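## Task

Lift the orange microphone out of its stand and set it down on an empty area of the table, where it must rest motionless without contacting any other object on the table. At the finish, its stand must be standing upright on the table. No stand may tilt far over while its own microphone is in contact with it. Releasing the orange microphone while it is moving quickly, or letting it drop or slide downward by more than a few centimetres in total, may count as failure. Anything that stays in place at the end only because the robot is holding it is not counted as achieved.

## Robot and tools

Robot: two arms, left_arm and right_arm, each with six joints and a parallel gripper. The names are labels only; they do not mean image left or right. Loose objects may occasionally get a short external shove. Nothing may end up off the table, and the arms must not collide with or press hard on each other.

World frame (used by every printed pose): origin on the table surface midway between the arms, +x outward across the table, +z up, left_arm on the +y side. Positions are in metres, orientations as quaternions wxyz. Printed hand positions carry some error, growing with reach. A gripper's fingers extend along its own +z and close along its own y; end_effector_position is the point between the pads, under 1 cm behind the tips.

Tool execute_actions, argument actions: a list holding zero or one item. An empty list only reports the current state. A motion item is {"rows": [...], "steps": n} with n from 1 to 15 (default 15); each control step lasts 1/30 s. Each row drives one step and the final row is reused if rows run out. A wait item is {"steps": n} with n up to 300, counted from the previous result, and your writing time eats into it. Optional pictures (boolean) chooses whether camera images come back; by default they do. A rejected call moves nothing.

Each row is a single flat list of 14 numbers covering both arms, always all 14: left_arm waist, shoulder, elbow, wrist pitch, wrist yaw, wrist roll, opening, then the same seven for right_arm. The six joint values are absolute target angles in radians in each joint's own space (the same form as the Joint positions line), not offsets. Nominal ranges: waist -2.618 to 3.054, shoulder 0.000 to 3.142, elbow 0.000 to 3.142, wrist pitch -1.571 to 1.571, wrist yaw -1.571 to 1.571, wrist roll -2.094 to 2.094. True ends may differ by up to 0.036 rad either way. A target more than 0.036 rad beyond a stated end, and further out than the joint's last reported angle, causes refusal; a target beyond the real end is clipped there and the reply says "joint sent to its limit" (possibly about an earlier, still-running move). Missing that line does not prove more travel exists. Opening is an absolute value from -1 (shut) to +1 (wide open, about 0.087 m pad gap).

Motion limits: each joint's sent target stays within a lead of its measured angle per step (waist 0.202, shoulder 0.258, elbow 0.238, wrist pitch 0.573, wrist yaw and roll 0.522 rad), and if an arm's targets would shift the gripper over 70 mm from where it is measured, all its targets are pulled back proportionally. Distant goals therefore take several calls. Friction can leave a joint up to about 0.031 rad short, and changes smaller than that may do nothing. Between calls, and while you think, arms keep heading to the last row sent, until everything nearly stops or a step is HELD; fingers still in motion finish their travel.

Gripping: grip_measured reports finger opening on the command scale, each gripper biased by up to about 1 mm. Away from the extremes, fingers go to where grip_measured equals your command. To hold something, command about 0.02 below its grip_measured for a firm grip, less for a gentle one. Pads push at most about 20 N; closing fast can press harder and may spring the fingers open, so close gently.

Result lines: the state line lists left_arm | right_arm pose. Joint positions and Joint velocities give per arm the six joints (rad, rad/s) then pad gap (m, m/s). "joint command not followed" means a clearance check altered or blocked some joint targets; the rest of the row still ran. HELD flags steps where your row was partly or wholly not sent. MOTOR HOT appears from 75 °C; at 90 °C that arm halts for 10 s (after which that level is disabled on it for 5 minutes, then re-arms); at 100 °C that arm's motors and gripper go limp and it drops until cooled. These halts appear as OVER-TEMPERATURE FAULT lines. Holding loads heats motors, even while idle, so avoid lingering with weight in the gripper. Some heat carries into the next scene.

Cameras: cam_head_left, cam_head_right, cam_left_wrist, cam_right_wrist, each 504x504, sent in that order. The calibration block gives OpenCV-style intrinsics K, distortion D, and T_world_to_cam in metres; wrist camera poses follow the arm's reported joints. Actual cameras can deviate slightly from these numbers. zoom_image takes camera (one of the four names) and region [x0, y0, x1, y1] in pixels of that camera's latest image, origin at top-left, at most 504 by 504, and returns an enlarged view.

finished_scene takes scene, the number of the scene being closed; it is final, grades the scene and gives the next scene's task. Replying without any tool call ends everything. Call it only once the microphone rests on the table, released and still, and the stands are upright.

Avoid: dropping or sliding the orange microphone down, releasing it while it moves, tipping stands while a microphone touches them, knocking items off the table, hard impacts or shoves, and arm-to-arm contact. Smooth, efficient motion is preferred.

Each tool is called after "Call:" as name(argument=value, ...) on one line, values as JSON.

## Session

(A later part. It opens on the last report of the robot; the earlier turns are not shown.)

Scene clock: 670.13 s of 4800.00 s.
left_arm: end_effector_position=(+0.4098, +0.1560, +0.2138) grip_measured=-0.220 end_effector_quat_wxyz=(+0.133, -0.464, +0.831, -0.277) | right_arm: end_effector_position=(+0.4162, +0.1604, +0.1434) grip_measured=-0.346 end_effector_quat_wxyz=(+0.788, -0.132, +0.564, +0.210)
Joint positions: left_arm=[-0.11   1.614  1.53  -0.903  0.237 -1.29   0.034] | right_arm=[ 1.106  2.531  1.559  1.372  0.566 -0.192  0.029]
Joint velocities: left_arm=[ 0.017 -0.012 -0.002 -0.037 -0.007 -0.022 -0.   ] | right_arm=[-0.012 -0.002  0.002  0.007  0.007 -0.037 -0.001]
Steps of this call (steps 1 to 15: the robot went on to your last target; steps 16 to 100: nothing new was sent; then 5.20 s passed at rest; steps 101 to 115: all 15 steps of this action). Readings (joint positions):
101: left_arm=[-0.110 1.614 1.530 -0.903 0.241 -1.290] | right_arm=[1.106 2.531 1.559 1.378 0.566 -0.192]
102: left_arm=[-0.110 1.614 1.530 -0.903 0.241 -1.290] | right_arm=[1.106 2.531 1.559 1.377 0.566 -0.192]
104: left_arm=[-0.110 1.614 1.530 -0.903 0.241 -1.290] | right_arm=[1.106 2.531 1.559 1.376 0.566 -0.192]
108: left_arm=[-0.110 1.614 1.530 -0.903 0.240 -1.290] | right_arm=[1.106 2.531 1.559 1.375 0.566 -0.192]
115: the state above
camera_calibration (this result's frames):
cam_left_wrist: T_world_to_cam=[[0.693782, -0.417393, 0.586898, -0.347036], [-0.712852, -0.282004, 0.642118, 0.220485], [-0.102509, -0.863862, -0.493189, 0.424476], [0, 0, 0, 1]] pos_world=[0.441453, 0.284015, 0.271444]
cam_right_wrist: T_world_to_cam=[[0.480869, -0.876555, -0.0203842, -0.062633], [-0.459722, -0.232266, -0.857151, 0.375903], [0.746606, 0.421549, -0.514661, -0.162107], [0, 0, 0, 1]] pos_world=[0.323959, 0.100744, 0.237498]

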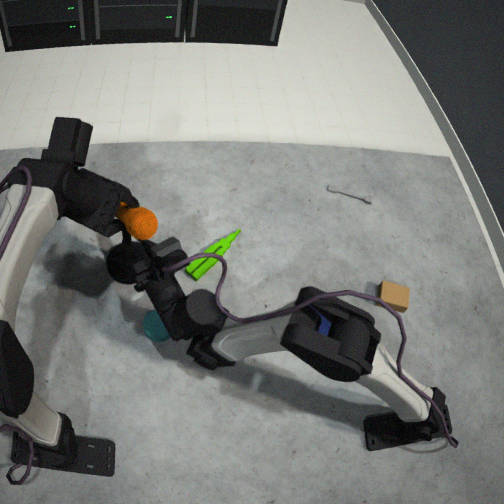

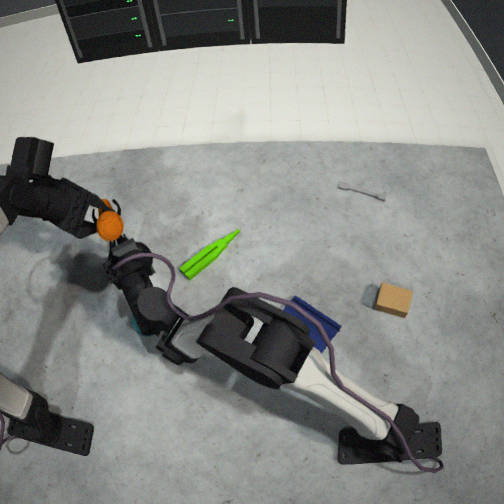

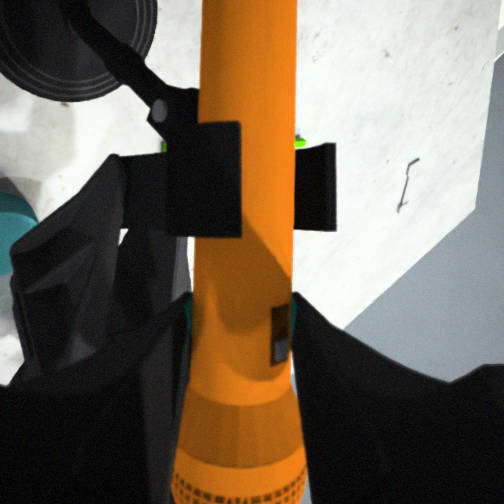

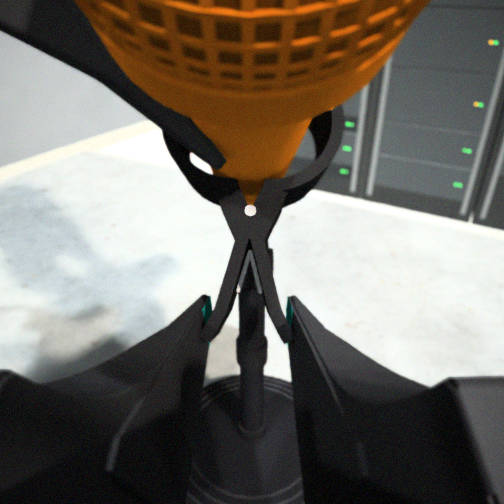

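Call:
execute_actions(actions=[{"rows": [[-0.102,1.622,1.545,-0.91,0.255,-1.282,-0.26,1.1,2.56,1.58,1.346,0.57,-0.183,-0.37],[-0.1,1.624,1.555,-0.92,0.258,-1.279,-0.26,1.1,2.56,1.58,1.346,0.57,-0.183,-0.39],[-0.097,1.628,1.565,-0.93,0.26,-1.276,-0.26,1.1,2.56,1.58,1.346,0.57,-0.183,-0.41],[-0.095,1.633,1.577,-0.94,0.262,-1.273,-0.26,1.1,2.56,1.58,1.346,0.57,-0.183,-0.42],[-0.093,1.638,1.59,-0.95,0.264,-1.27,-0.26,1.1,2.56,1.58,1.346,0.57,-0.183,-0.42],[-0.09,1.643,1.603,-0.959,0.265,-1.268,-0.26,1.1,2.56,1.58,1.346,0.57,-0.183,-0.42],[-0.088,1.648,1.616,-0.968,0.267,-1.266,-0.26,1.1,2.56,1.58,1.346,0.57,-0.183,-0.42],[-0.085,1.653,1.629,-0.977,0.268,-1.264,-0.26,1.1,2.56,1.58,1.346,0.57,-0.183,-0.42],[-0.083,1.658,1.642,-0.985,0.269,-1.262,-0.26,1.1,2.56,1.58,1.346,0.57,-0.183,-0.42],[-0.08,1.663,1.655,-0.993,0.271,-1.26,-0.26,1.1,2.56,1.58,1.346,0.57,-0.183,-0.42],[-0.078,1.668,1.668,-1.001,0.272,-1.258,-0.26,1.1,2.56,1.58,1.346,0.57,-0.183,-0.42],[-0.076,1.673,1.681,-1.008,0.273,-1.256,-0.26,1.1,2.56,1.58,1.346,0.57,-0.183,-0.42],[-0.074,1.678,1.694,-1.014,0.274,-1.254,-0.26,1.1,2.56,1.58,1.346,0.57,-0.183,-0.42],[-0.072,1.683,1.706,-1.014,0.274,-1.254,-0.26,1.1,2.56,1.58,1.346,0.57,-0.183,-0.42],[-0.07,1.687,1.717,-1.014,0.274,-1.254,-0.26,1.1,2.56,1.58,1.346,0.57,-0.183,-0.42]], "steps": 15}])

Scene clock: 692.20 s of 4800.00 s.
left_arm: end_effector_position=(+0.4170, +0.1625, +0.2276) grip_measured=-0.220 end_effector_quat_wxyz=(+0.125, -0.464, +0.835, -0.269) | right_arm: end_effector_position=(+0.4164, +0.1602, +0.1430) grip_measured=-0.416 end_effector_quat_wxyz=(+0.787, -0.131, +0.565, +0.209)
Joint positions: left_arm=[-0.087  1.67   1.659 -1.005  0.249 -1.264  0.034] | right_arm=[ 1.106  2.531  1.559  1.371  0.568 -0.192  0.026]
Joint velocities: left_arm=[ 0.061  0.139  0.349 -0.198  0.007  0.022  0.001] | right_arm=[ 0.012 -0.007 -0.012  0.007 -0.095 -0.11   0.   ]
Steps of this call (steps 1 to 15: the robot went on to your last target; steps 16 to 100: nothing new was sent; then 18.23 s passed at rest; steps 101 to 115: all 15 steps of this action). Readings (joint positions):
101: left_arm=[-0.110 1.614 1.530 -0.903 0.237 -1.290] | right_arm=[1.106 2.531 1.559 1.372 0.567 -0.192]
102: left_arm=[-0.110 1.614 1.530 -0.903 0.237 -1.289] | right_arm=[1.106 2.531 1.559 1.372 0.567 -0.192]
104: left_arm=[-0.110 1.615 1.533 -0.907 0.237 -1.286] | right_arm=[1.106 2.531 1.559 1.371 0.567 -0.192]
108: left_arm=[-0.103 1.633 1.571 -0.947 0.241 -1.277] | right_arm=[1.106 2.531 1.559 1.371 0.568 -0.192]
115: the state above
camera_calibration (this result's frames):
cam_left_wrist: T_world_to_cam=[[0.704285, -0.425611, 0.568188, -0.356082], [-0.700116, -0.283867, 0.655177, 0.210618], [-0.117561, -0.859229, -0.497901, 0.444237], [0, 0, 0, 1]] pos_world=[0.450465, 0.289937, 0.285515]
cam_right_wrist: T_world_to_cam=[[0.479301, -0.877419, -0.020147, -0.0621701], [-0.461295, -0.232326, -0.85629, 0.376135], [0.746644, 0.419714, -0.516103, -0.161885], [0, 0, 0, 1]] pos_world=[0.324178, 0.100782, 0.237279]

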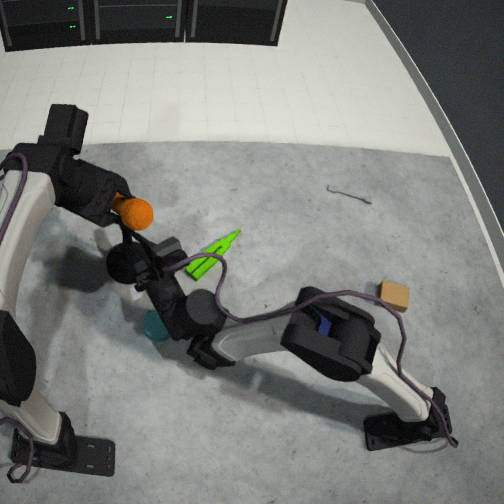

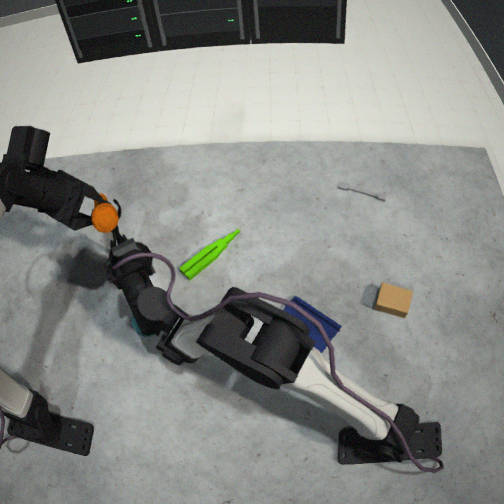

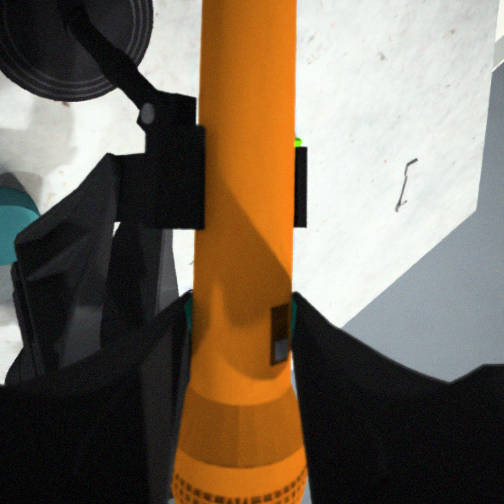

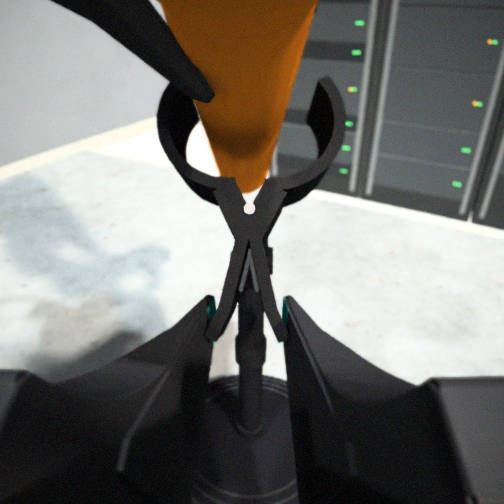

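Call:
execute_actions(actions=[{"rows": [[-0.069,1.689,1.73,-1.016,0.278,-1.253,-0.26,1.1,2.56,1.58,1.346,0.57,-0.183,-0.42],[-0.067,1.693,1.744,-1.022,0.28,-1.252,-0.26,1.1,2.56,1.58,1.346,0.57,-0.183,-0.42],[-0.065,1.698,1.758,-1.031,0.281,-1.25,-0.26,1.1,2.56,1.58,1.346,0.57,-0.183,-0.42],[-0.063,1.704,1.772,-1.04,0.282,-1.249,-0.26,1.1,2.56,1.58,1.346,0.57,-0.183,-0.42],[-0.061,1.71,1.786,-1.049,0.283,-1.247,-0.26,1.1,2.56,1.58,1.346,0.57,-0.183,-0.42],[-0.059,1.716,1.8,-1.058,0.284,-1.246,-0.26,1.1,2.56,1.58,1.346,0.57,-0.183,-0.42],[-0.057,1.722,1.815,-1.067,0.285,-1.244,-0.26,1.1,2.56,1.58,1.346,0.57,-0.183,-0.42],[-0.055,1.728,1.83,-1.076,0.286,-1.243,-0.26,1.1,2.56,1.58,1.346,0.57,-0.183,-0.42],[-0.053,1.734,1.845,-1.085,0.287,-1.241,-0.26,1.1,2.56,1.58,1.346,0.57,-0.183,-0.42],[-0.051,1.74,1.86,-1.094,0.288,-1.24,-0.26,1.1,2.56,1.58,1.346,0.57,-0.183,-0.42],[-0.049,1.746,1.874,-1.103,0.289,-1.238,-0.26,1.1,2.56,1.58,1.346,0.57,-0.183,-0.42],[-0.047,1.752,1.888,-1.112,0.29,-1.237,-0.26,1.1,2.56,1.58,1.346,0.57,-0.183,-0.42],[-0.045,1.758,1.9,-1.12,0.29,-1.235,-0.26,1.1,2.56,1.58,1.346,0.57,-0.183,-0.42],[-0.043,1.763,1.91,-1.125,0.29,-1.235,-0.26,1.1,2.56,1.58,1.346,0.57,-0.183,-0.42],[-0.042,1.766,1.915,-1.125,0.29,-1.235,-0.26,1.1,2.56,1.58,1.346,0.57,-0.183,-0.42]], "steps": 15}])

Scene clock: 698.23 s of 4800.00 s.
left_arm: end_effector_position=(+0.4354, +0.1693, +0.2599) grip_measured=-0.220 end_effector_quat_wxyz=(+0.137, -0.462, +0.831, -0.279) | right_arm: end_effector_position=(+0.4164, +0.1602, +0.1430) grip_measured=-0.416 end_effector_quat_wxyz=(+0.787, -0.131, +0.565, +0.209)
Joint positions: left_arm=[-0.058  1.747  1.866 -1.108  0.266 -1.243  0.034] | right_arm=[ 1.106  2.531  1.559  1.371  0.568 -0.192  0.026]
Joint velocities: left_arm=[ 0.046  0.125  0.261 -0.081 -0.11  -0.022  0.001] | right_arm=[-0.002 -0.022 -0.012 -0.037  0.051  0.007 -0.001]
Steps of this call (steps 1 to 30: the robot went on to your last target; steps 31 to 120: nothing new was sent; then 1.53 s passed at rest; steps 121 to 135: all 15 steps of this action). Readings (joint positions):
121: left_arm=[-0.082 1.675 1.682 -1.024 0.252 -1.258] | right_arm=[1.106 2.531 1.559 1.371 0.568 -0.192]
122: left_arm=[-0.082 1.677 1.686 -1.028 0.253 -1.257] | right_arm=[1.106 2.531 1.559 1.371 0.568 -0.192]
124: left_arm=[-0.082 1.687 1.709 -1.040 0.255 -1.256] | right_arm=[1.106 2.531 1.559 1.371 0.568 -0.192]
128: left_arm=[-0.074 1.709 1.768 -1.060 0.261 -1.252] | right_arm=[1.106 2.531 1.559 1.371 0.568 -0.192]
135: the state above
camera_calibration (this result's frames):
cam_left_wrist: T_world_to_cam=[[0.68737, -0.418456, 0.593647, -0.385039], [-0.719506, -0.280718, 0.635223, 0.217336], [-0.099166, -0.863766, -0.494039, 0.460111], [0, 0, 0, 1]] pos_world=[0.466666, 0.297316, 0.317833]
cam_right_wrist: T_world_to_cam=[[0.479301, -0.877419, -0.020147, -0.0621701], [-0.461295, -0.232326, -0.85629, 0.376135], [0.746644, 0.419714, -0.516103, -0.161885], [0, 0, 0, 1]] pos_world=[0.324178, 0.100782, 0.237279]

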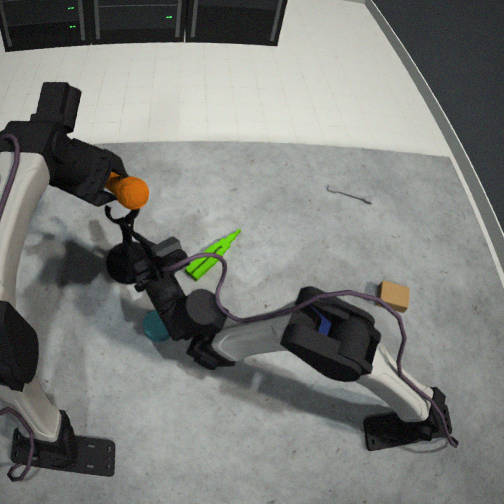

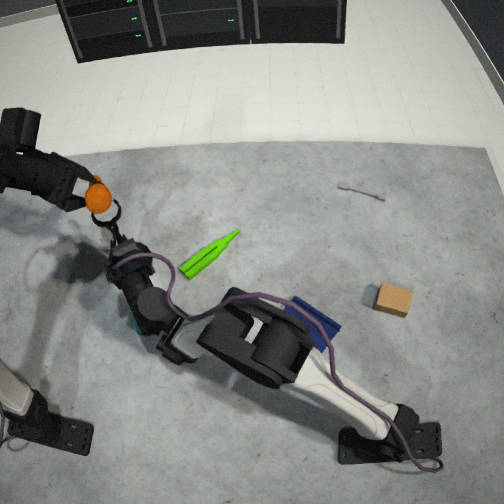

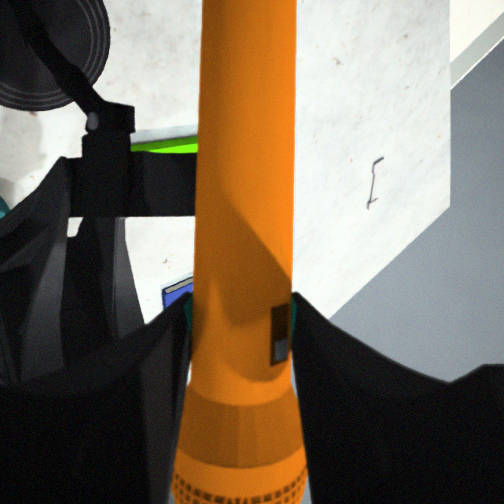

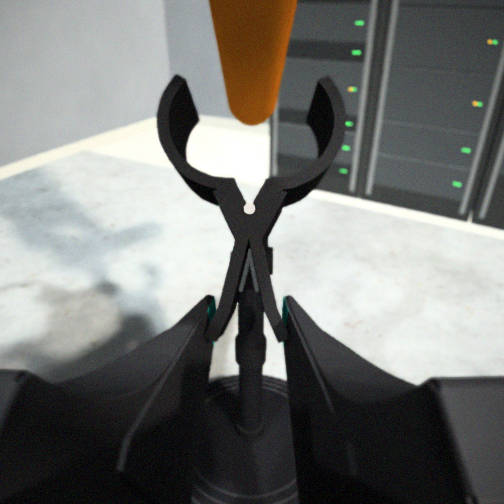

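Call:
execute_actions(actions=[{"rows": [[-0.04,1.766,1.915,-1.125,0.285,-1.225,-0.26,1.1,2.56,1.58,1.35,0.57,-0.183,-0.39],[-0.036,1.766,1.915,-1.125,0.28,-1.21,-0.26,1.1,2.56,1.58,1.355,0.57,-0.183,-0.35],[-0.03,1.766,1.915,-1.125,0.275,-1.19,-0.26,1.1,2.56,1.58,1.36,0.57,-0.183,-0.3],[-0.022,1.766,1.915,-1.125,0.268,-1.165,-0.26,1.1,2.56,1.58,1.365,0.57,-0.183,-0.25],[-0.013,1.766,1.915,-1.125,0.26,-1.135,-0.26,1.1,2.56,1.58,1.37,0.57,-0.183,-0.2],[-0.004,1.766,1.915,-1.125,0.251,-1.1,-0.26,1.1,2.56,1.58,1.375,0.57,-0.183,-0.15],[0.005,1.766,1.915,-1.125,0.242,-1.06,-0.26,1.1,2.56,1.58,1.38,0.57,-0.183,-0.1],[0.014,1.766,1.915,-1.125,0.233,-1.02,-0.26,1.1,2.56,1.58,1.384,0.57,-0.183,-0.05],[0.023,1.766,1.915,-1.125,0.224,-0.98,-0.26,1.1,2.56,1.58,1.388,0.57,-0.183,0.0],[0.032,1.766,1.915,-1.125,0.215,-0.94,-0.26,1.1,2.56,1.58,1.391,0.57,-0.183,0.05],[0.041,1.766,1.915,-1.125,0.206,-0.9,-0.26,1.1,2.56,1.58,1.394,0.57,-0.183,0.1],[0.05,1.76,1.89,-1.11,0.197,-0.86,-0.26,1.1,2.56,1.58,1.397,0.57,-0.183,0.15],[0.06,1.75,1.86,-1.09,0.188,-0.82,-0.26,1.1,2.56,1.58,1.4,0.57,-0.183,0.2],[0.07,1.74,1.83,-1.07,0.178,-0.78,-0.26,1.1,2.56,1.58,1.4,0.57,-0.183,0.25],[0.18,1.59,1.36,-0.69,0.0,0.0,-0.26,1.1,2.56,1.58,1.4,0.57,-0.183,0.35]], "steps": 15}], pictures=false)

Call:
execute_actions(actions=[{"steps": 30}])

Scene clock: 732.97 s of 4800.00 s.
left_arm: end_effector_position=(+0.4436, +0.2350, +0.2421) grip_measured=-0.220 end_effector_quat_wxyz=(+0.219, -0.361, +0.882, -0.210) | right_arm: end_effector_position=(+0.4157, +0.1596, +0.1482) grip_measured=+0.309 end_effector_quat_wxyz=(+0.792, -0.125, +0.558, +0.215)
Joint positions: left_arm=[ 0.056  1.738  1.833 -1.078  0.195 -0.871  0.034] | right_arm=[ 1.106  2.531  1.56   1.393  0.566 -0.192  0.057]
Joint velocities: left_arm=[ 0.408 -0.818 -1.951  2.249 -0.564  2.322  0.003] | right_arm=[-0.027 -0.012  0.061  0.154 -0.066 -0.022  0.074]
Steps of this call (steps 1 to 30: the robot went on to your last target; steps 31 to 120: nothing new was sent; then 30.23 s passed at rest; steps 121 to 135: all 15 steps of this action). Readings (joint positions):
121: left_arm=[-0.055 1.757 1.878 -1.135 0.267 -1.237] | right_arm=[1.106 2.531 1.559 1.371 0.568 -0.192]
122: left_arm=[-0.055 1.757 1.878 -1.135 0.267 -1.233] | right_arm=[1.106 2.531 1.559 1.371 0.568 -0.192]
124: left_arm=[-0.051 1.757 1.878 -1.135 0.267 -1.216] | right_arm=[1.106 2.531 1.559 1.373 0.568 -0.192]
128: left_arm=[-0.020 1.757 1.878 -1.135 0.256 -1.136] | right_arm=[1.106 2.531 1.559 1.378 0.568 -0.192]
135: the state above

Scene clock: 733.97 s of 4800.00 s.
left_arm: end_effector_position=(+0.4175, +0.3500, +0.1415) grip_measured=-0.220 end_effector_quat_wxyz=(+0.289, -0.050, +0.956, +0.009) | right_arm: end_effector_position=(+0.4166, +0.1591, +0.1490) grip_measured=+0.351 end_effector_quat_wxyz=(+0.792, -0.124, +0.558, +0.214)
Joint positions: left_arm=[ 0.188  1.611  1.352 -0.726  0.009 -0.009  0.034] | right_arm=[ 1.105  2.531  1.561  1.394  0.566 -0.192  0.059]
Joint velocities: left_arm=[-0.002 -0.002 -0.007 -0.095  0.066 -0.066 -0.001] | right_arm=[ 0.007  0.027 -0.002 -0.007  0.037  0.022 -0.001]
Steps of this call (steps 1 to 30: the robot went on to your last target). Readings (joint positions):
1: left_arm=[0.077 1.708 1.766 -1.009 0.171 -0.791] | right_arm=[1.106 2.531 1.561 1.394 0.566 -0.192]
2: left_arm=[0.104 1.676 1.696 -0.952 0.143 -0.703] | right_arm=[1.105 2.531 1.561 1.394 0.566 -0.192]
4: left_arm=[0.157 1.621 1.550 -0.852 0.089 -0.511] | right_arm=[1.105 2.531 1.561 1.394 0.566 -0.192]
8: left_arm=[0.188 1.607 1.372 -0.795 0.024 -0.213] | right_arm=[1.105 2.531 1.561 1.394 0.566 -0.192]
30: the state above
camera_calibration (this result's frames):
cam_left_wrist: T_world_to_cam=[[0.0959272, -0.995294, 0.0137314, 0.304116], [-0.954762, -0.0881023, 0.284019, 0.410909], [-0.281472, -0.0403554, -0.95872, 0.409623], [0, 0, 0, 1]] pos_world=[0.478446, 0.355417, 0.271832]
cam_right_wrist: T_world_to_cam=[[0.48003, -0.87662, -0.033293, -0.0615336], [-0.45022, -0.213609, -0.866991, 0.375162], [0.75291, 0.431171, -0.497211, -0.165729], [0, 0, 0, 1]] pos_world=[0.323223, 0.0976543, 0.240811]

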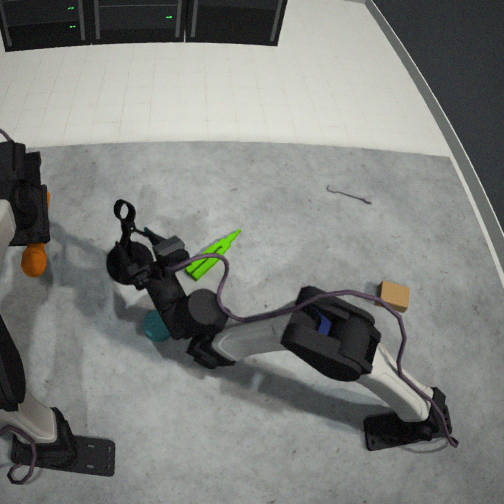

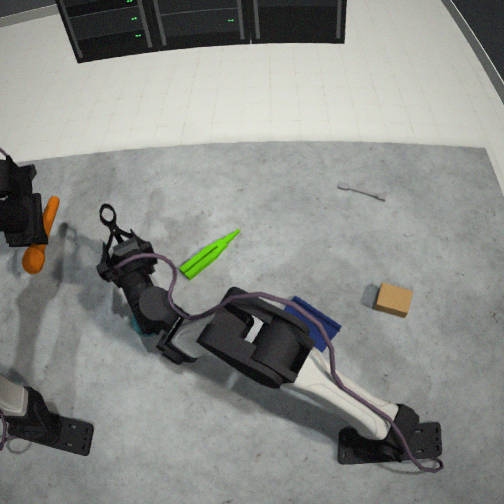

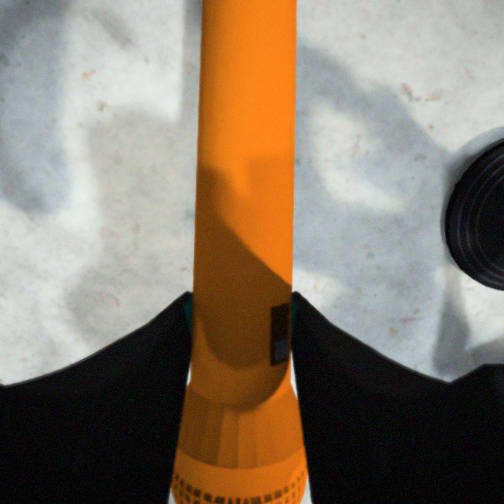

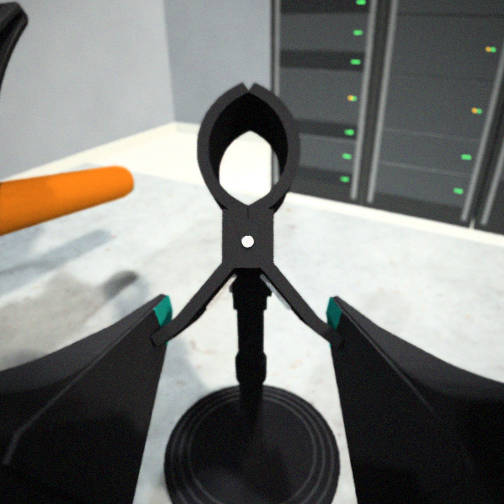

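Call:
execute_actions(actions=[{"rows": [[0.188,1.6,1.34,-0.66,0.0,0.0,-0.26,1.104,2.55,1.57,1.4,0.57,-0.19,0.45],[0.188,1.6,1.32,-0.62,0.0,0.0,-0.26,1.104,2.55,1.57,1.4,0.57,-0.19,0.56],[0.188,1.6,1.29,-0.58,0.0,0.0,-0.26,1.104,2.55,1.57,1.4,0.57,-0.19,0.68],[0.188,1.6,1.255,-0.535,0.0,0.0,-0.26,1.104,2.54,1.56,1.4,0.57,-0.19,0.8],[0.188,1.6,1.22,-0.49,0.0,0.0,-0.26,1.11,2.53,1.545,1.41,0.575,-0.195,0.9],[0.188,1.6,1.185,-0.445,0.0,0.0,-0.26,1.116,2.52,1.53,1.42,0.578,-0.2,1.0],[0.188,1.6,1.15,-0.4,0.0,0.0,-0.26,1.12,2.512,1.515,1.43,0.58,-0.203,1.0],[0.188,1.6,1.115,-0.36,0.0,0.0,-0.26,1.124,2.504,1.5,1.44,0.582,-0.206,1.0],[0.188,1.6,1.08,-0.32,0.0,0.0,-0.26,1.128,2.496,1.485,1.45,0.584,-0.208,1.0],[0.188,1.6,1.045,-0.285,0.0,0.0,-0.26,1.132,2.488,1.47,1.46,0.586,-0.21,1.0],[0.188,1.6,1.012,-0.255,0.0,0.0,-0.26,1.136,2.48,1.455,1.47,0.588,-0.212,1.0],[0.188,1.6,0.982,-0.23,0.0,0.0,-0.26,1.14,2.472,1.44,1.478,0.59,-0.214,1.0],[0.188,1.6,0.957,-0.21,0.0,0.0,-0.26,1.144,2.464,1.425,1.485,0.592,-0.216,1.0],[0.188,1.6,0.938,-0.2,0.0,0.0,-0.26,1.147,2.457,1.412,1.49,0.594,-0.218,1.0],[0.188,1.6,0.925,-0.195,0.0,0.0,-0.26,1.15,2.45,1.4,1.495,0.595,-0.22,1.0]], "steps": 15}], pictures=false)

Call:
execute_actions(actions=[{"steps": 15}])

Scene clock: 745.83 s of 4800.00 s.
left_arm: end_effector_position=(+0.3989, +0.3483, +0.0472) grip_measured=-0.220 end_effector_quat_wxyz=(+0.293, -0.049, +0.955, +0.009) | right_arm: end_effector_position=(+0.3953, +0.1498, +0.1488) grip_measured=+1.000 end_effector_quat_wxyz=(+0.791, -0.129, +0.557, +0.218)
Joint positions: left_arm=[ 0.188  1.611  0.963 -0.329  0.009 -0.008  0.034] | right_arm=[ 1.132  2.479  1.446  1.459  0.578 -0.203  0.087]
Joint velocities: left_arm=[-0.007  0.007 -0.623  0.564 -0.022  0.022 -0.   ] | right_arm=[ 0.159 -0.193 -0.388  0.198  0.095 -0.022  0.   ]
Steps of this call (steps 1 to 15: the robot went on to your last target; steps 16 to 100: nothing new was sent; then 8.03 s passed at rest; steps 101 to 115: all 15 steps of this action). Readings (joint positions):
101: left_arm=[0.188 1.611 1.352 -0.723 0.009 -0.008] | right_arm=[1.105 2.531 1.561 1.394 0.566 -0.192]
102: left_arm=[0.188 1.611 1.349 -0.713 0.009 -0.008] | right_arm=[1.105 2.531 1.561 1.394 0.566 -0.192]
104: left_arm=[0.188 1.611 1.323 -0.664 0.009 -0.008] | right_arm=[1.105 2.531 1.561 1.394 0.566 -0.192]
108: left_arm=[0.188 1.611 1.197 -0.525 0.009 -0.008] | right_arm=[1.106 2.527 1.549 1.408 0.567 -0.193]
115: the state above

Scene clock: 746.33 s of 4800.00 s.
left_arm: end_effector_position=(+0.4099, +0.3494, +0.0473) grip_measured=-0.220 end_effector_quat_wxyz=(+0.322, -0.048, +0.945, +0.010) | right_arm: end_effector_position=(+0.3877, +0.1489, +0.1567) grip_measured=+1.000 end_effector_quat_wxyz=(+0.795, -0.124, +0.549, +0.224)
Joint positions: left_arm=[ 0.188  1.611  0.933 -0.236  0.009 -0.007  0.034] | right_arm=[ 1.144  2.463  1.428  1.489  0.584 -0.21   0.087]
Joint velocities: left_arm=[-0.012  0.002  0.002 -0.022 -0.037 -0.037 -0.001] | right_arm=[ 0.007  0.002  0.012 -0.022  0.022 -0.081  0.   ]
Steps of this call (steps 1 to 15: the robot went on to your last target). Readings (joint positions):
1: left_arm=[0.188 1.611 0.946 -0.315 0.009 -0.008] | right_arm=[1.136 2.473 1.436 1.466 0.580 -0.205]
2: left_arm=[0.188 1.611 0.936 -0.303 0.009 -0.008] | right_arm=[1.140 2.468 1.430 1.471 0.580 -0.206]
4: left_arm=[0.188 1.611 0.933 -0.283 0.009 -0.007] | right_arm=[1.144 2.465 1.428 1.479 0.581 -0.208]
8: left_arm=[0.188 1.611 0.933 -0.249 0.009 -0.007] | right_arm=[1.144 2.463 1.428 1.487 0.583 -0.209]
15: the state above
camera_calibration (this result's frames):
cam_left_wrist: T_world_to_cam=[[0.0937603, -0.995514, 0.0126556, 0.306478], [-0.972492, -0.0888547, 0.215322, 0.441125], [-0.213232, -0.0324961, -0.976461, 0.287209], [0, 0, 0, 1]] pos_world=[0.461498, 0.353632, 0.181585]
cam_right_wrist: T_world_to_cam=[[0.494771, -0.868131, -0.0393689, -0.0623652], [-0.434778, -0.208058, -0.876173, 0.361234], [0.752442, 0.450622, -0.480386, -0.14111], [0, 0, 0, 1]] pos_world=[0.29409, 0.0846039, 0.246261]

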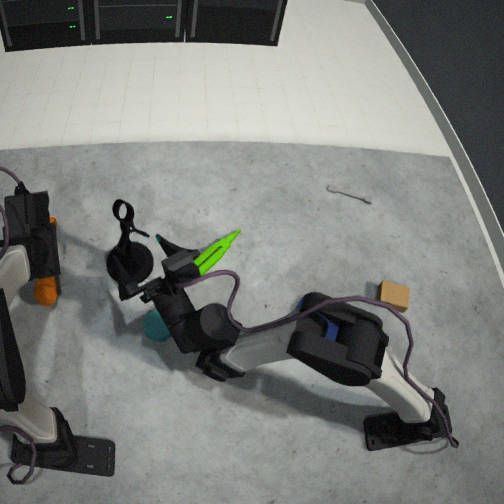

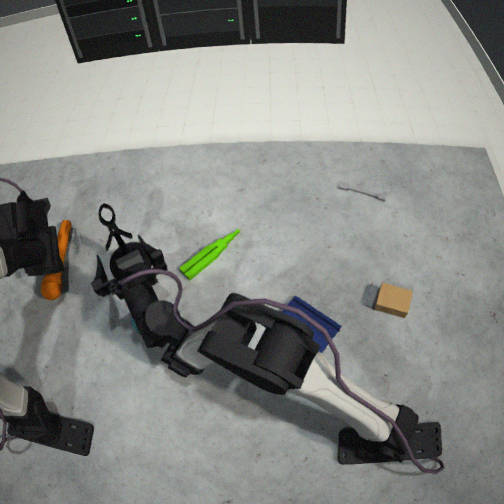

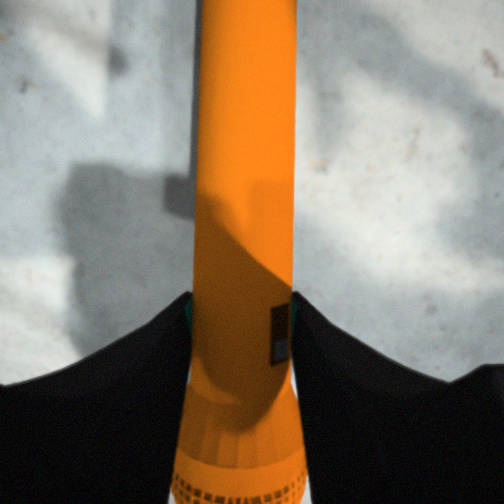

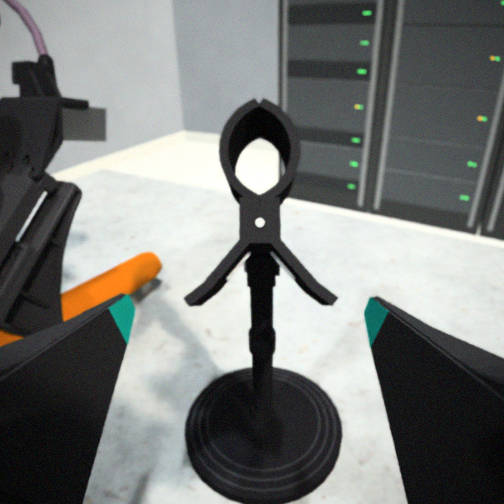

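Call:
execute_actions(actions=[{"rows": [[0.188,1.6,0.922,-0.18,0.0,0.0,-0.26,1.15,2.45,1.41,1.495,0.595,-0.22,1.0],[0.188,1.6,0.917,-0.168,0.0,0.0,-0.26,1.15,2.45,1.41,1.495,0.595,-0.22,1.0],[0.188,1.6,0.911,-0.158,0.0,0.0,-0.26,1.15,2.45,1.41,1.495,0.595,-0.22,1.0],[0.188,1.6,0.904,-0.15,0.0,0.0,-0.26,1.15,2.45,1.41,1.495,0.595,-0.22,1.0],[0.188,1.6,0.897,-0.143,0.0,0.0,-0.26,1.15,2.45,1.41,1.495,0.595,-0.22,1.0],[0.188,1.6,0.89,-0.136,0.0,0.0,-0.26,1.15,2.45,1.41,1.495,0.595,-0.22,1.0],[0.188,1.6,0.883,-0.13,0.0,0.0,-0.26,1.15,2.45,1.41,1.495,0.595,-0.22,1.0],[0.188,1.6,0.876,-0.124,0.0,0.0,-0.26,1.15,2.45,1.41,1.495,0.595,-0.22,1.0],[0.188,1.6,0.869,-0.118,0.0,0.0,-0.26,1.15,2.45,1.41,1.495,0.595,-0.22,1.0],[0.188,1.6,0.862,-0.113,0.0,0.0,-0.26,1.15,2.45,1.41,1.495,0.595,-0.22,1.0],[0.188,1.6,0.855,-0.113,0.0,0.0,-0.26,1.15,2.45,1.41,1.495,0.595,-0.22,1.0],[0.188,1.6,0.849,-0.113,0.0,0.0,-0.26,1.15,2.45,1.41,1.495,0.595,-0.22,1.0],[0.188,1.6,0.844,-0.113,0.0,0.0,-0.26,1.15,2.45,1.41,1.495,0.595,-0.22,1.0],[0.188,1.6,0.839,-0.113,0.0,0.0,-0.26,1.15,2.45,1.41,1.495,0.595,-0.22,1.0],[0.188,1.6,0.836,-0.113,0.0,0.0,-0.26,1.15,2.45,1.41,1.495,0.595,-0.22,1.0]], "steps": 15}], pictures=false)

Call:
execute_actions(actions=[{"steps": 12}])

Scene clock: 753.53 s of 4800.00 s.
left_arm: end_effector_position=(+0.4030, +0.3487, +0.0316) grip_measured=-0.220 end_effector_quat_wxyz=(+0.326, -0.048, +0.944, +0.011) | right_arm: end_effector_position=(+0.3877, +0.1489, +0.1569) grip_measured=+1.000 end_effector_quat_wxyz=(+0.795, -0.124, +0.549, +0.224)
Joint positions: left_arm=[ 0.188  1.611  0.859 -0.155  0.009 -0.007  0.034] | right_arm=[ 1.144  2.463  1.428  1.49   0.584 -0.21   0.087]
Joint velocities: left_arm=[-0.002 -0.002 -0.105  0.081 -0.022 -0.037  0.001] | right_arm=[ 0.002  0.012 -0.002  0.095 -0.007 -0.051  0.   ]
Steps of this call (steps 1 to 15: the robot went on to your last target; steps 16 to 100: nothing new was sent; then 3.37 s passed at rest; steps 101 to 115: all 15 steps of this action). Readings (joint positions):
101: left_arm=[0.188 1.611 0.933 -0.232 0.009 -0.007] | right_arm=[1.144 2.463 1.428 1.490 0.584 -0.210]
102: left_arm=[0.188 1.611 0.933 -0.230 0.009 -0.007] | right_arm=[1.144 2.463 1.428 1.490 0.584 -0.210]
104: left_arm=[0.188 1.611 0.931 -0.217 0.009 -0.007] | right_arm=[1.144 2.463 1.428 1.490 0.584 -0.210]
108: left_arm=[0.188 1.611 0.908 -0.183 0.009 -0.007] | right_arm=[1.144 2.463 1.428 1.490 0.584 -0.210]
115: the state above

Scene clock: 753.93 s of 4800.00 s.
left_arm: end_effector_position=(+0.4043, +0.3488, +0.0317) grip_measured=-0.220 end_effector_quat_wxyz=(+0.329, -0.048, +0.943, +0.011) | right_arm: end_effector_position=(+0.3877, +0.1489, +0.1569) grip_measured=+1.000 end_effector_quat_wxyz=(+0.795, -0.124, +0.549, +0.224)
Joint positions: left_arm=[ 0.188  1.611  0.855 -0.144  0.009 -0.007  0.034] | right_arm=[ 1.144  2.463  1.428  1.49   0.584 -0.21   0.087]
Joint velocities: left_arm=[ 0.022 -0.002 -0.002  0.037  0.037  0.007  0.   ] | right_arm=[-0.002 -0.017  0.002 -0.022  0.037 -0.051  0.   ]
Steps of this call (steps 1 to 12: the robot went on to your last target). Readings (joint positions):
1: left_arm=[0.188 1.611 0.857 -0.152 0.009 -0.007] | right_arm=[1.144 2.463 1.428 1.490 0.584 -0.210]
2: left_arm=[0.188 1.611 0.856 -0.150 0.009 -0.007] | right_arm=[1.144 2.463 1.428 1.490 0.584 -0.210]
4: left_arm=[0.188 1.611 0.855 -0.147 0.009 -0.007] | right_arm=[1.144 2.463 1.428 1.490 0.584 -0.210]
8: left_arm=[0.188 1.611 0.855 -0.144 0.009 -0.007] | right_arm=[1.144 2.463 1.428 1.490 0.584 -0.210]
12: the state above
camera_calibration (this result's frames):
cam_left_wrist: T_world_to_cam=[[0.0935734, -0.995533, 0.0125987, 0.306737], [-0.975573, -0.0891565, 0.200771, 0.440764], [-0.198751, -0.0310778, -0.979557, 0.264555], [0, 0, 0, 1]] pos_world=[0.453875, 0.352886, 0.16679]
cam_right_wrist: T_world_to_cam=[[0.494784, -0.868104, -0.0398077, -0.0623244], [-0.434494, -0.207453, -0.876458, 0.361203], [0.752598, 0.450954, -0.47983, -0.141197], [0, 0, 0, 1]] pos_world=[0.294043, 0.0845021, 0.246348]

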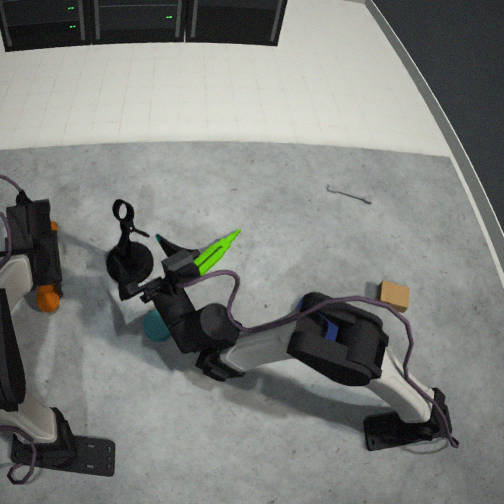

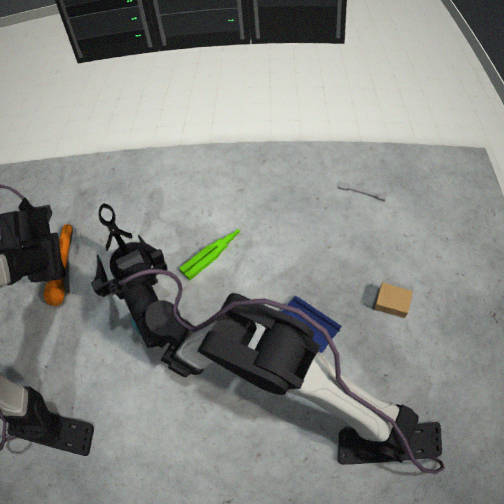

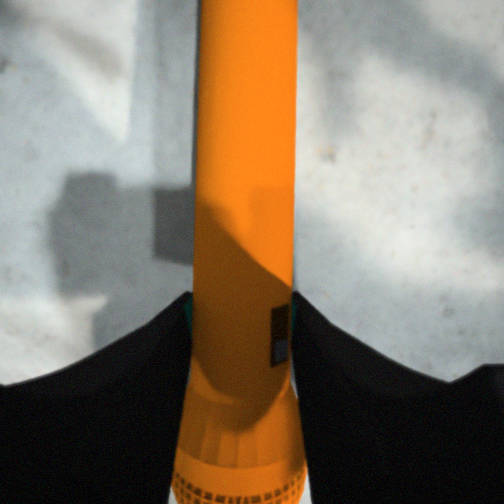

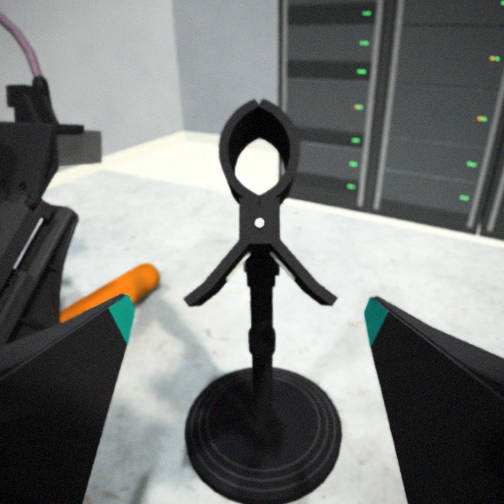

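Call:
zoom_image(camera="cam_right_wrist", region=[40, 230, 200, 350])

Call:
zoom_image(camera="cam_head_right", region=[0, 200, 140, 330])

Region (40, 230, 200, 350) of cam_right_wrist's 504x504 image, scaled by 3.150, with more detail than that image has; it fills the top 378 rows of this view, and the rest is white.

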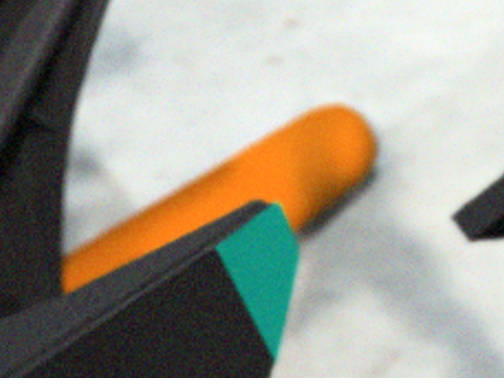

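Region (0, 200, 140, 330) of cam_head_right's 504x504 image, scaled by 3.600, with more detail than that image has; it fills the top 468 rows of this view, and the rest is white.

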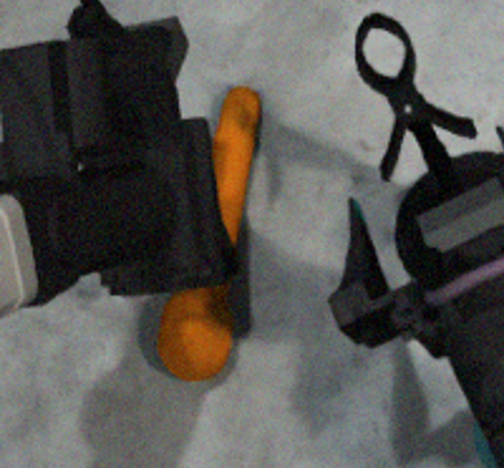

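Call:
execute_actions(actions=[{"rows": [[0.188,1.6,0.833,-0.106,0.0,0.0,-0.26,1.15,2.45,1.41,1.495,0.595,-0.22,1.0],[0.188,1.6,0.83,-0.1,0.0,0.0,-0.26,1.15,2.45,1.41,1.495,0.595,-0.22,1.0],[0.188,1.6,0.827,-0.095,0.0,0.0,-0.26,1.15,2.45,1.41,1.495,0.595,-0.22,1.0],[0.188,1.6,0.824,-0.091,0.0,0.0,-0.26,1.15,2.45,1.41,1.495,0.595,-0.22,1.0],[0.188,1.6,0.821,-0.088,0.0,0.0,-0.26,1.15,2.45,1.41,1.495,0.595,-0.22,1.0],[0.188,1.6,0.818,-0.088,0.0,0.0,-0.26,1.15,2.45,1.41,1.495,0.595,-0.22,1.0],[0.188,1.6,0.815,-0.088,0.0,0.0,-0.26,1.15,2.45,1.41,1.495,0.595,-0.22,1.0]], "steps": 15}])

Scene clock: 758.77 s of 4800.00 s.
left_arm: end_effector_position=(+0.4057, +0.3490, +0.0308) grip_measured=-0.220 end_effector_quat_wxyz=(+0.336, -0.048, +0.941, +0.011) | right_arm: end_effector_position=(+0.3877, +0.1489, +0.1569) grip_measured=+1.000 end_effector_quat_wxyz=(+0.795, -0.124, +0.549, +0.224)
Joint positions: left_arm=[ 0.188  1.611  0.843 -0.118  0.009 -0.007  0.034] | right_arm=[ 1.144  2.463  1.428  1.49   0.584 -0.211  0.087]
Joint velocities: left_arm=[-0.002  0.002 -0.007 -0.051  0.007 -0.037  0.001] | right_arm=[ 0.012  0.007  0.007 -0.051 -0.022 -0.022  0.   ]
Steps of this call (steps 1 to 30: the robot went on to your last target; steps 31 to 120: nothing new was sent; then 0.33 s passed at rest; steps 121 to 135: all 15 steps of this action). Readings (joint positions):
121: left_arm=[0.188 1.611 0.855 -0.143 0.009 -0.007] | right_arm=[1.144 2.463 1.428 1.490 0.584 -0.210]
122: left_arm=[0.188 1.611 0.855 -0.141 0.009 -0.007] | right_arm=[1.144 2.463 1.428 1.490 0.584 -0.210]
124: left_arm=[0.188 1.611 0.854 -0.135 0.009 -0.007] | right_arm=[1.144 2.463 1.428 1.490 0.584 -0.211]
128: left_arm=[0.188 1.611 0.843 -0.120 0.009 -0.007] | right_arm=[1.144 2.463 1.428 1.490 0.584 -0.211]
135: the state above
camera_calibration (this result's frames):
cam_left_wrist: T_world_to_cam=[[0.0934015, -0.995549, 0.0125438, 0.306832], [-0.978225, -0.0894162, 0.187299, 0.444001], [-0.185344, -0.0297647, -0.982223, 0.258094], [0, 0, 0, 1]] pos_world=[0.45351, 0.35285, 0.166496]
cam_right_wrist: T_world_to_cam=[[0.49467, -0.868185, -0.039453, -0.0623395], [-0.434374, -0.207666, -0.876467, 0.36119], [0.752742, 0.450699, -0.479844, -0.141213], [0, 0, 0, 1]] pos_world=[0.294026, 0.0845293, 0.246351]

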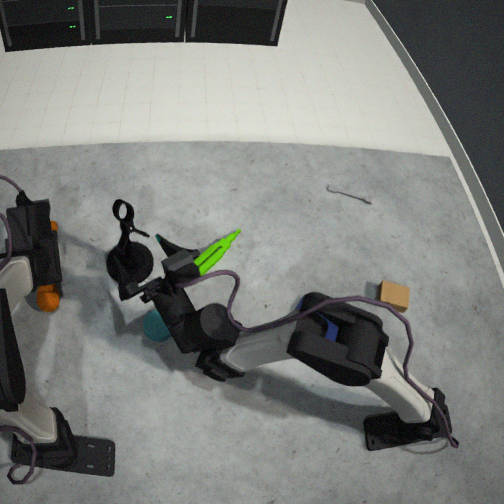

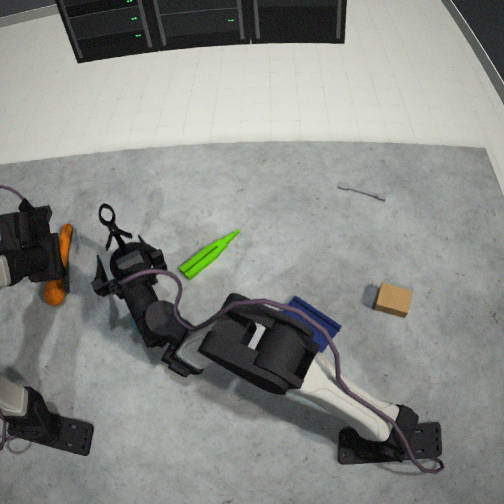

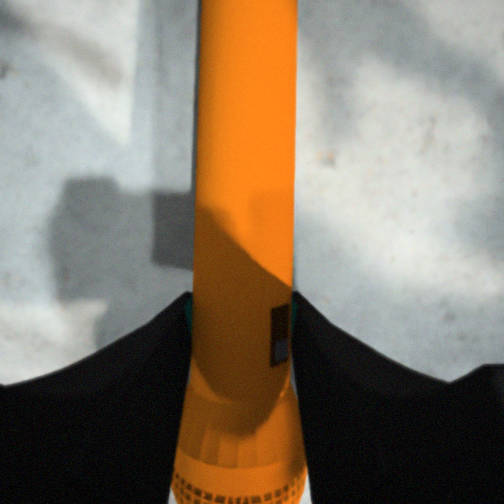

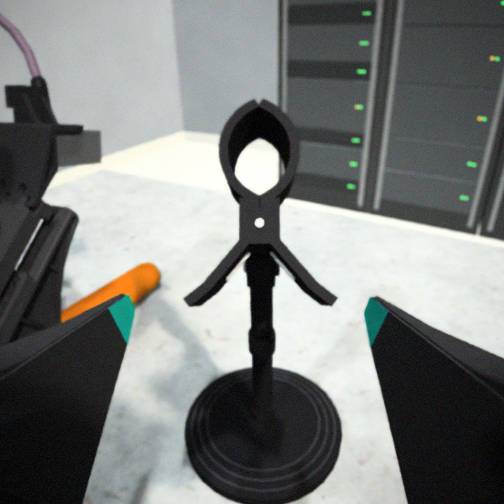

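Call:
execute_actions(actions=[{"rows": [[0.188,1.606,0.83,-0.105,0.005,-0.005,-0.25,1.15,2.45,1.41,1.495,0.595,-0.22,1.0],[0.188,1.606,0.835,-0.115,0.005,-0.005,-0.24,1.15,2.45,1.41,1.495,0.595,-0.22,1.0],[0.188,1.606,0.835,-0.12,0.005,-0.005,-0.232,1.15,2.45,1.41,1.495,0.595,-0.22,1.0],[0.188,1.606,0.835,-0.12,0.005,-0.005,-0.226,1.15,2.45,1.41,1.495,0.595,-0.22,1.0],[0.188,1.606,0.835,-0.12,0.005,-0.005,-0.221,1.15,2.45,1.41,1.495,0.595,-0.22,1.0],[0.188,1.606,0.835,-0.12,0.005,-0.005,-0.215,1.15,2.45,1.41,1.495,0.595,-0.22,1.0],[0.188,1.606,0.835,-0.12,0.005,-0.005,-0.205,1.15,2.45,1.41,1.495,0.595,-0.22,1.0],[0.188,1.606,0.835,-0.12,0.005,-0.005,-0.19,1.15,2.45,1.41,1.495,0.595,-0.22,1.0],[0.188,1.606,0.835,-0.12,0.005,-0.005,-0.17,1.15,2.45,1.41,1.495,0.595,-0.22,1.0],[0.188,1.606,0.835,-0.12,0.005,-0.005,-0.14,1.15,2.45,1.41,1.495,0.595,-0.22,1.0],[0.188,1.606,0.835,-0.12,0.005,-0.005,-0.1,1.15,2.45,1.41,1.495,0.595,-0.22,1.0],[0.188,1.606,0.835,-0.12,0.005,-0.005,-0.04,1.15,2.45,1.41,1.495,0.595,-0.22,1.0],[0.188,1.606,0.835,-0.12,0.005,-0.005,0.05,1.15,2.45,1.41,1.495,0.595,-0.22,1.0],[0.188,1.606,0.835,-0.12,0.005,-0.005,0.15,1.15,2.45,1.41,1.495,0.595,-0.22,1.0],[0.188,1.606,0.835,-0.12,0.005,-0.005,0.3,1.15,2.45,1.41,1.495,0.595,-0.22,1.0]], "steps": 15}])

Scene clock: 765.77 s of 4800.00 s.
left_arm: end_effector_position=(+0.4057, +0.3490, +0.0308) grip_measured=+0.232 end_effector_quat_wxyz=(+0.336, -0.048, +0.941, +0.011) | right_arm: end_effector_position=(+0.3877, +0.1488, +0.1568) grip_measured=+1.000 end_effector_quat_wxyz=(+0.795, -0.124, +0.549, +0.224)
Joint positions: left_arm=[ 0.188  1.611  0.843 -0.118  0.009 -0.007  0.054] | right_arm=[ 1.144  2.463  1.428  1.49   0.585 -0.211  0.087]
Joint velocities: left_arm=[ 0.002  0.007  0.012  0.022 -0.022  0.051  0.119] | right_arm=[-0.002  0.007  0.002 -0.037  0.066 -0.022  0.   ]
Steps of this call (steps 1 to 15: the robot went on to your last target; steps 16 to 100: nothing new was sent; then 3.17 s passed at rest; steps 101 to 115: all 15 steps of this action). Readings (joint positions):
101: left_arm=[0.188 1.611 0.843 -0.118 0.009 -0.007] | right_arm=[1.144 2.463 1.428 1.490 0.584 -0.211]
102: left_arm=[0.188 1.611 0.843 -0.118 0.009 -0.007] | right_arm=[1.144 2.463 1.428 1.490 0.584 -0.211]
104: left_arm=[0.188 1.611 0.843 -0.118 0.009 -0.007] | right_arm=[1.144 2.463 1.428 1.490 0.585 -0.211]
108: left_arm=[0.188 1.611 0.843 -0.118 0.009 -0.007] | right_arm=[1.144 2.463 1.428 1.490 0.585 -0.211]
115: the state above
camera_calibration (this result's frames):
cam_left_wrist: T_world_to_cam=[[0.0934015, -0.995549, 0.0125438, 0.306832], [-0.978225, -0.0894162, 0.187299, 0.444001], [-0.185344, -0.0297647, -0.982223, 0.258094], [0, 0, 0, 1]] pos_world=[0.45351, 0.35285, 0.166496]
cam_right_wrist: T_world_to_cam=[[0.494366, -0.868352, -0.0395896, -0.0622409], [-0.434578, -0.207455, -0.876416, 0.361217], [0.752824, 0.450475, -0.479925, -0.141208], [0, 0, 0, 1]] pos_world=[0.294051, 0.0844998, 0.246343]

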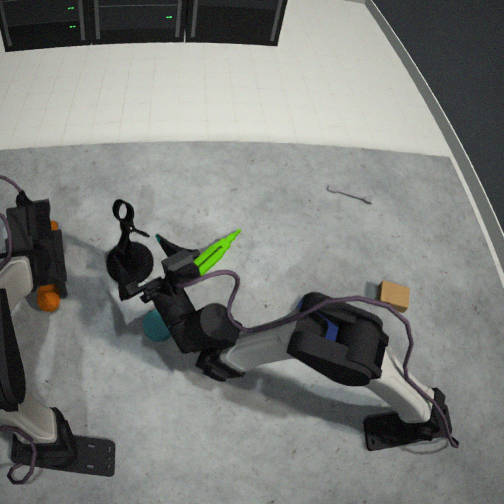

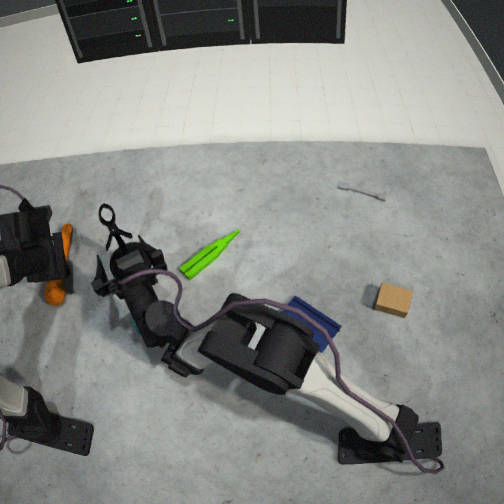

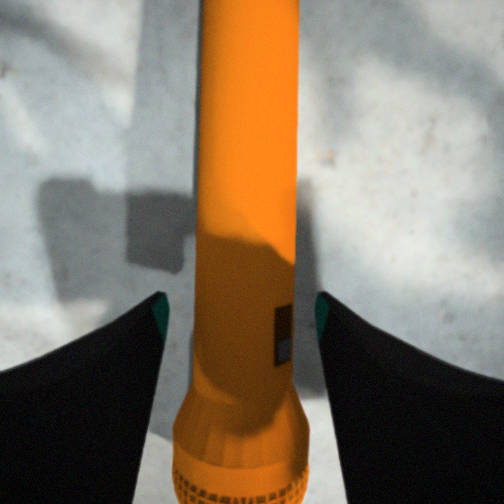

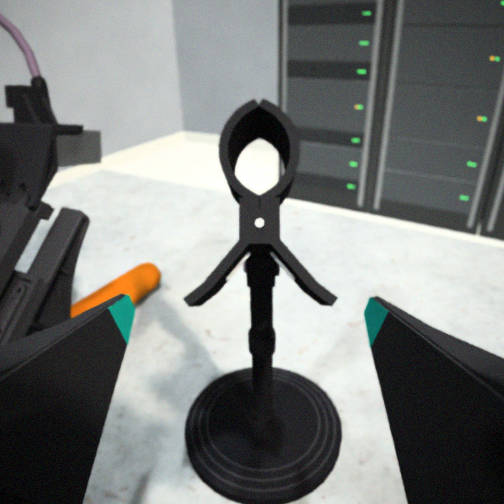

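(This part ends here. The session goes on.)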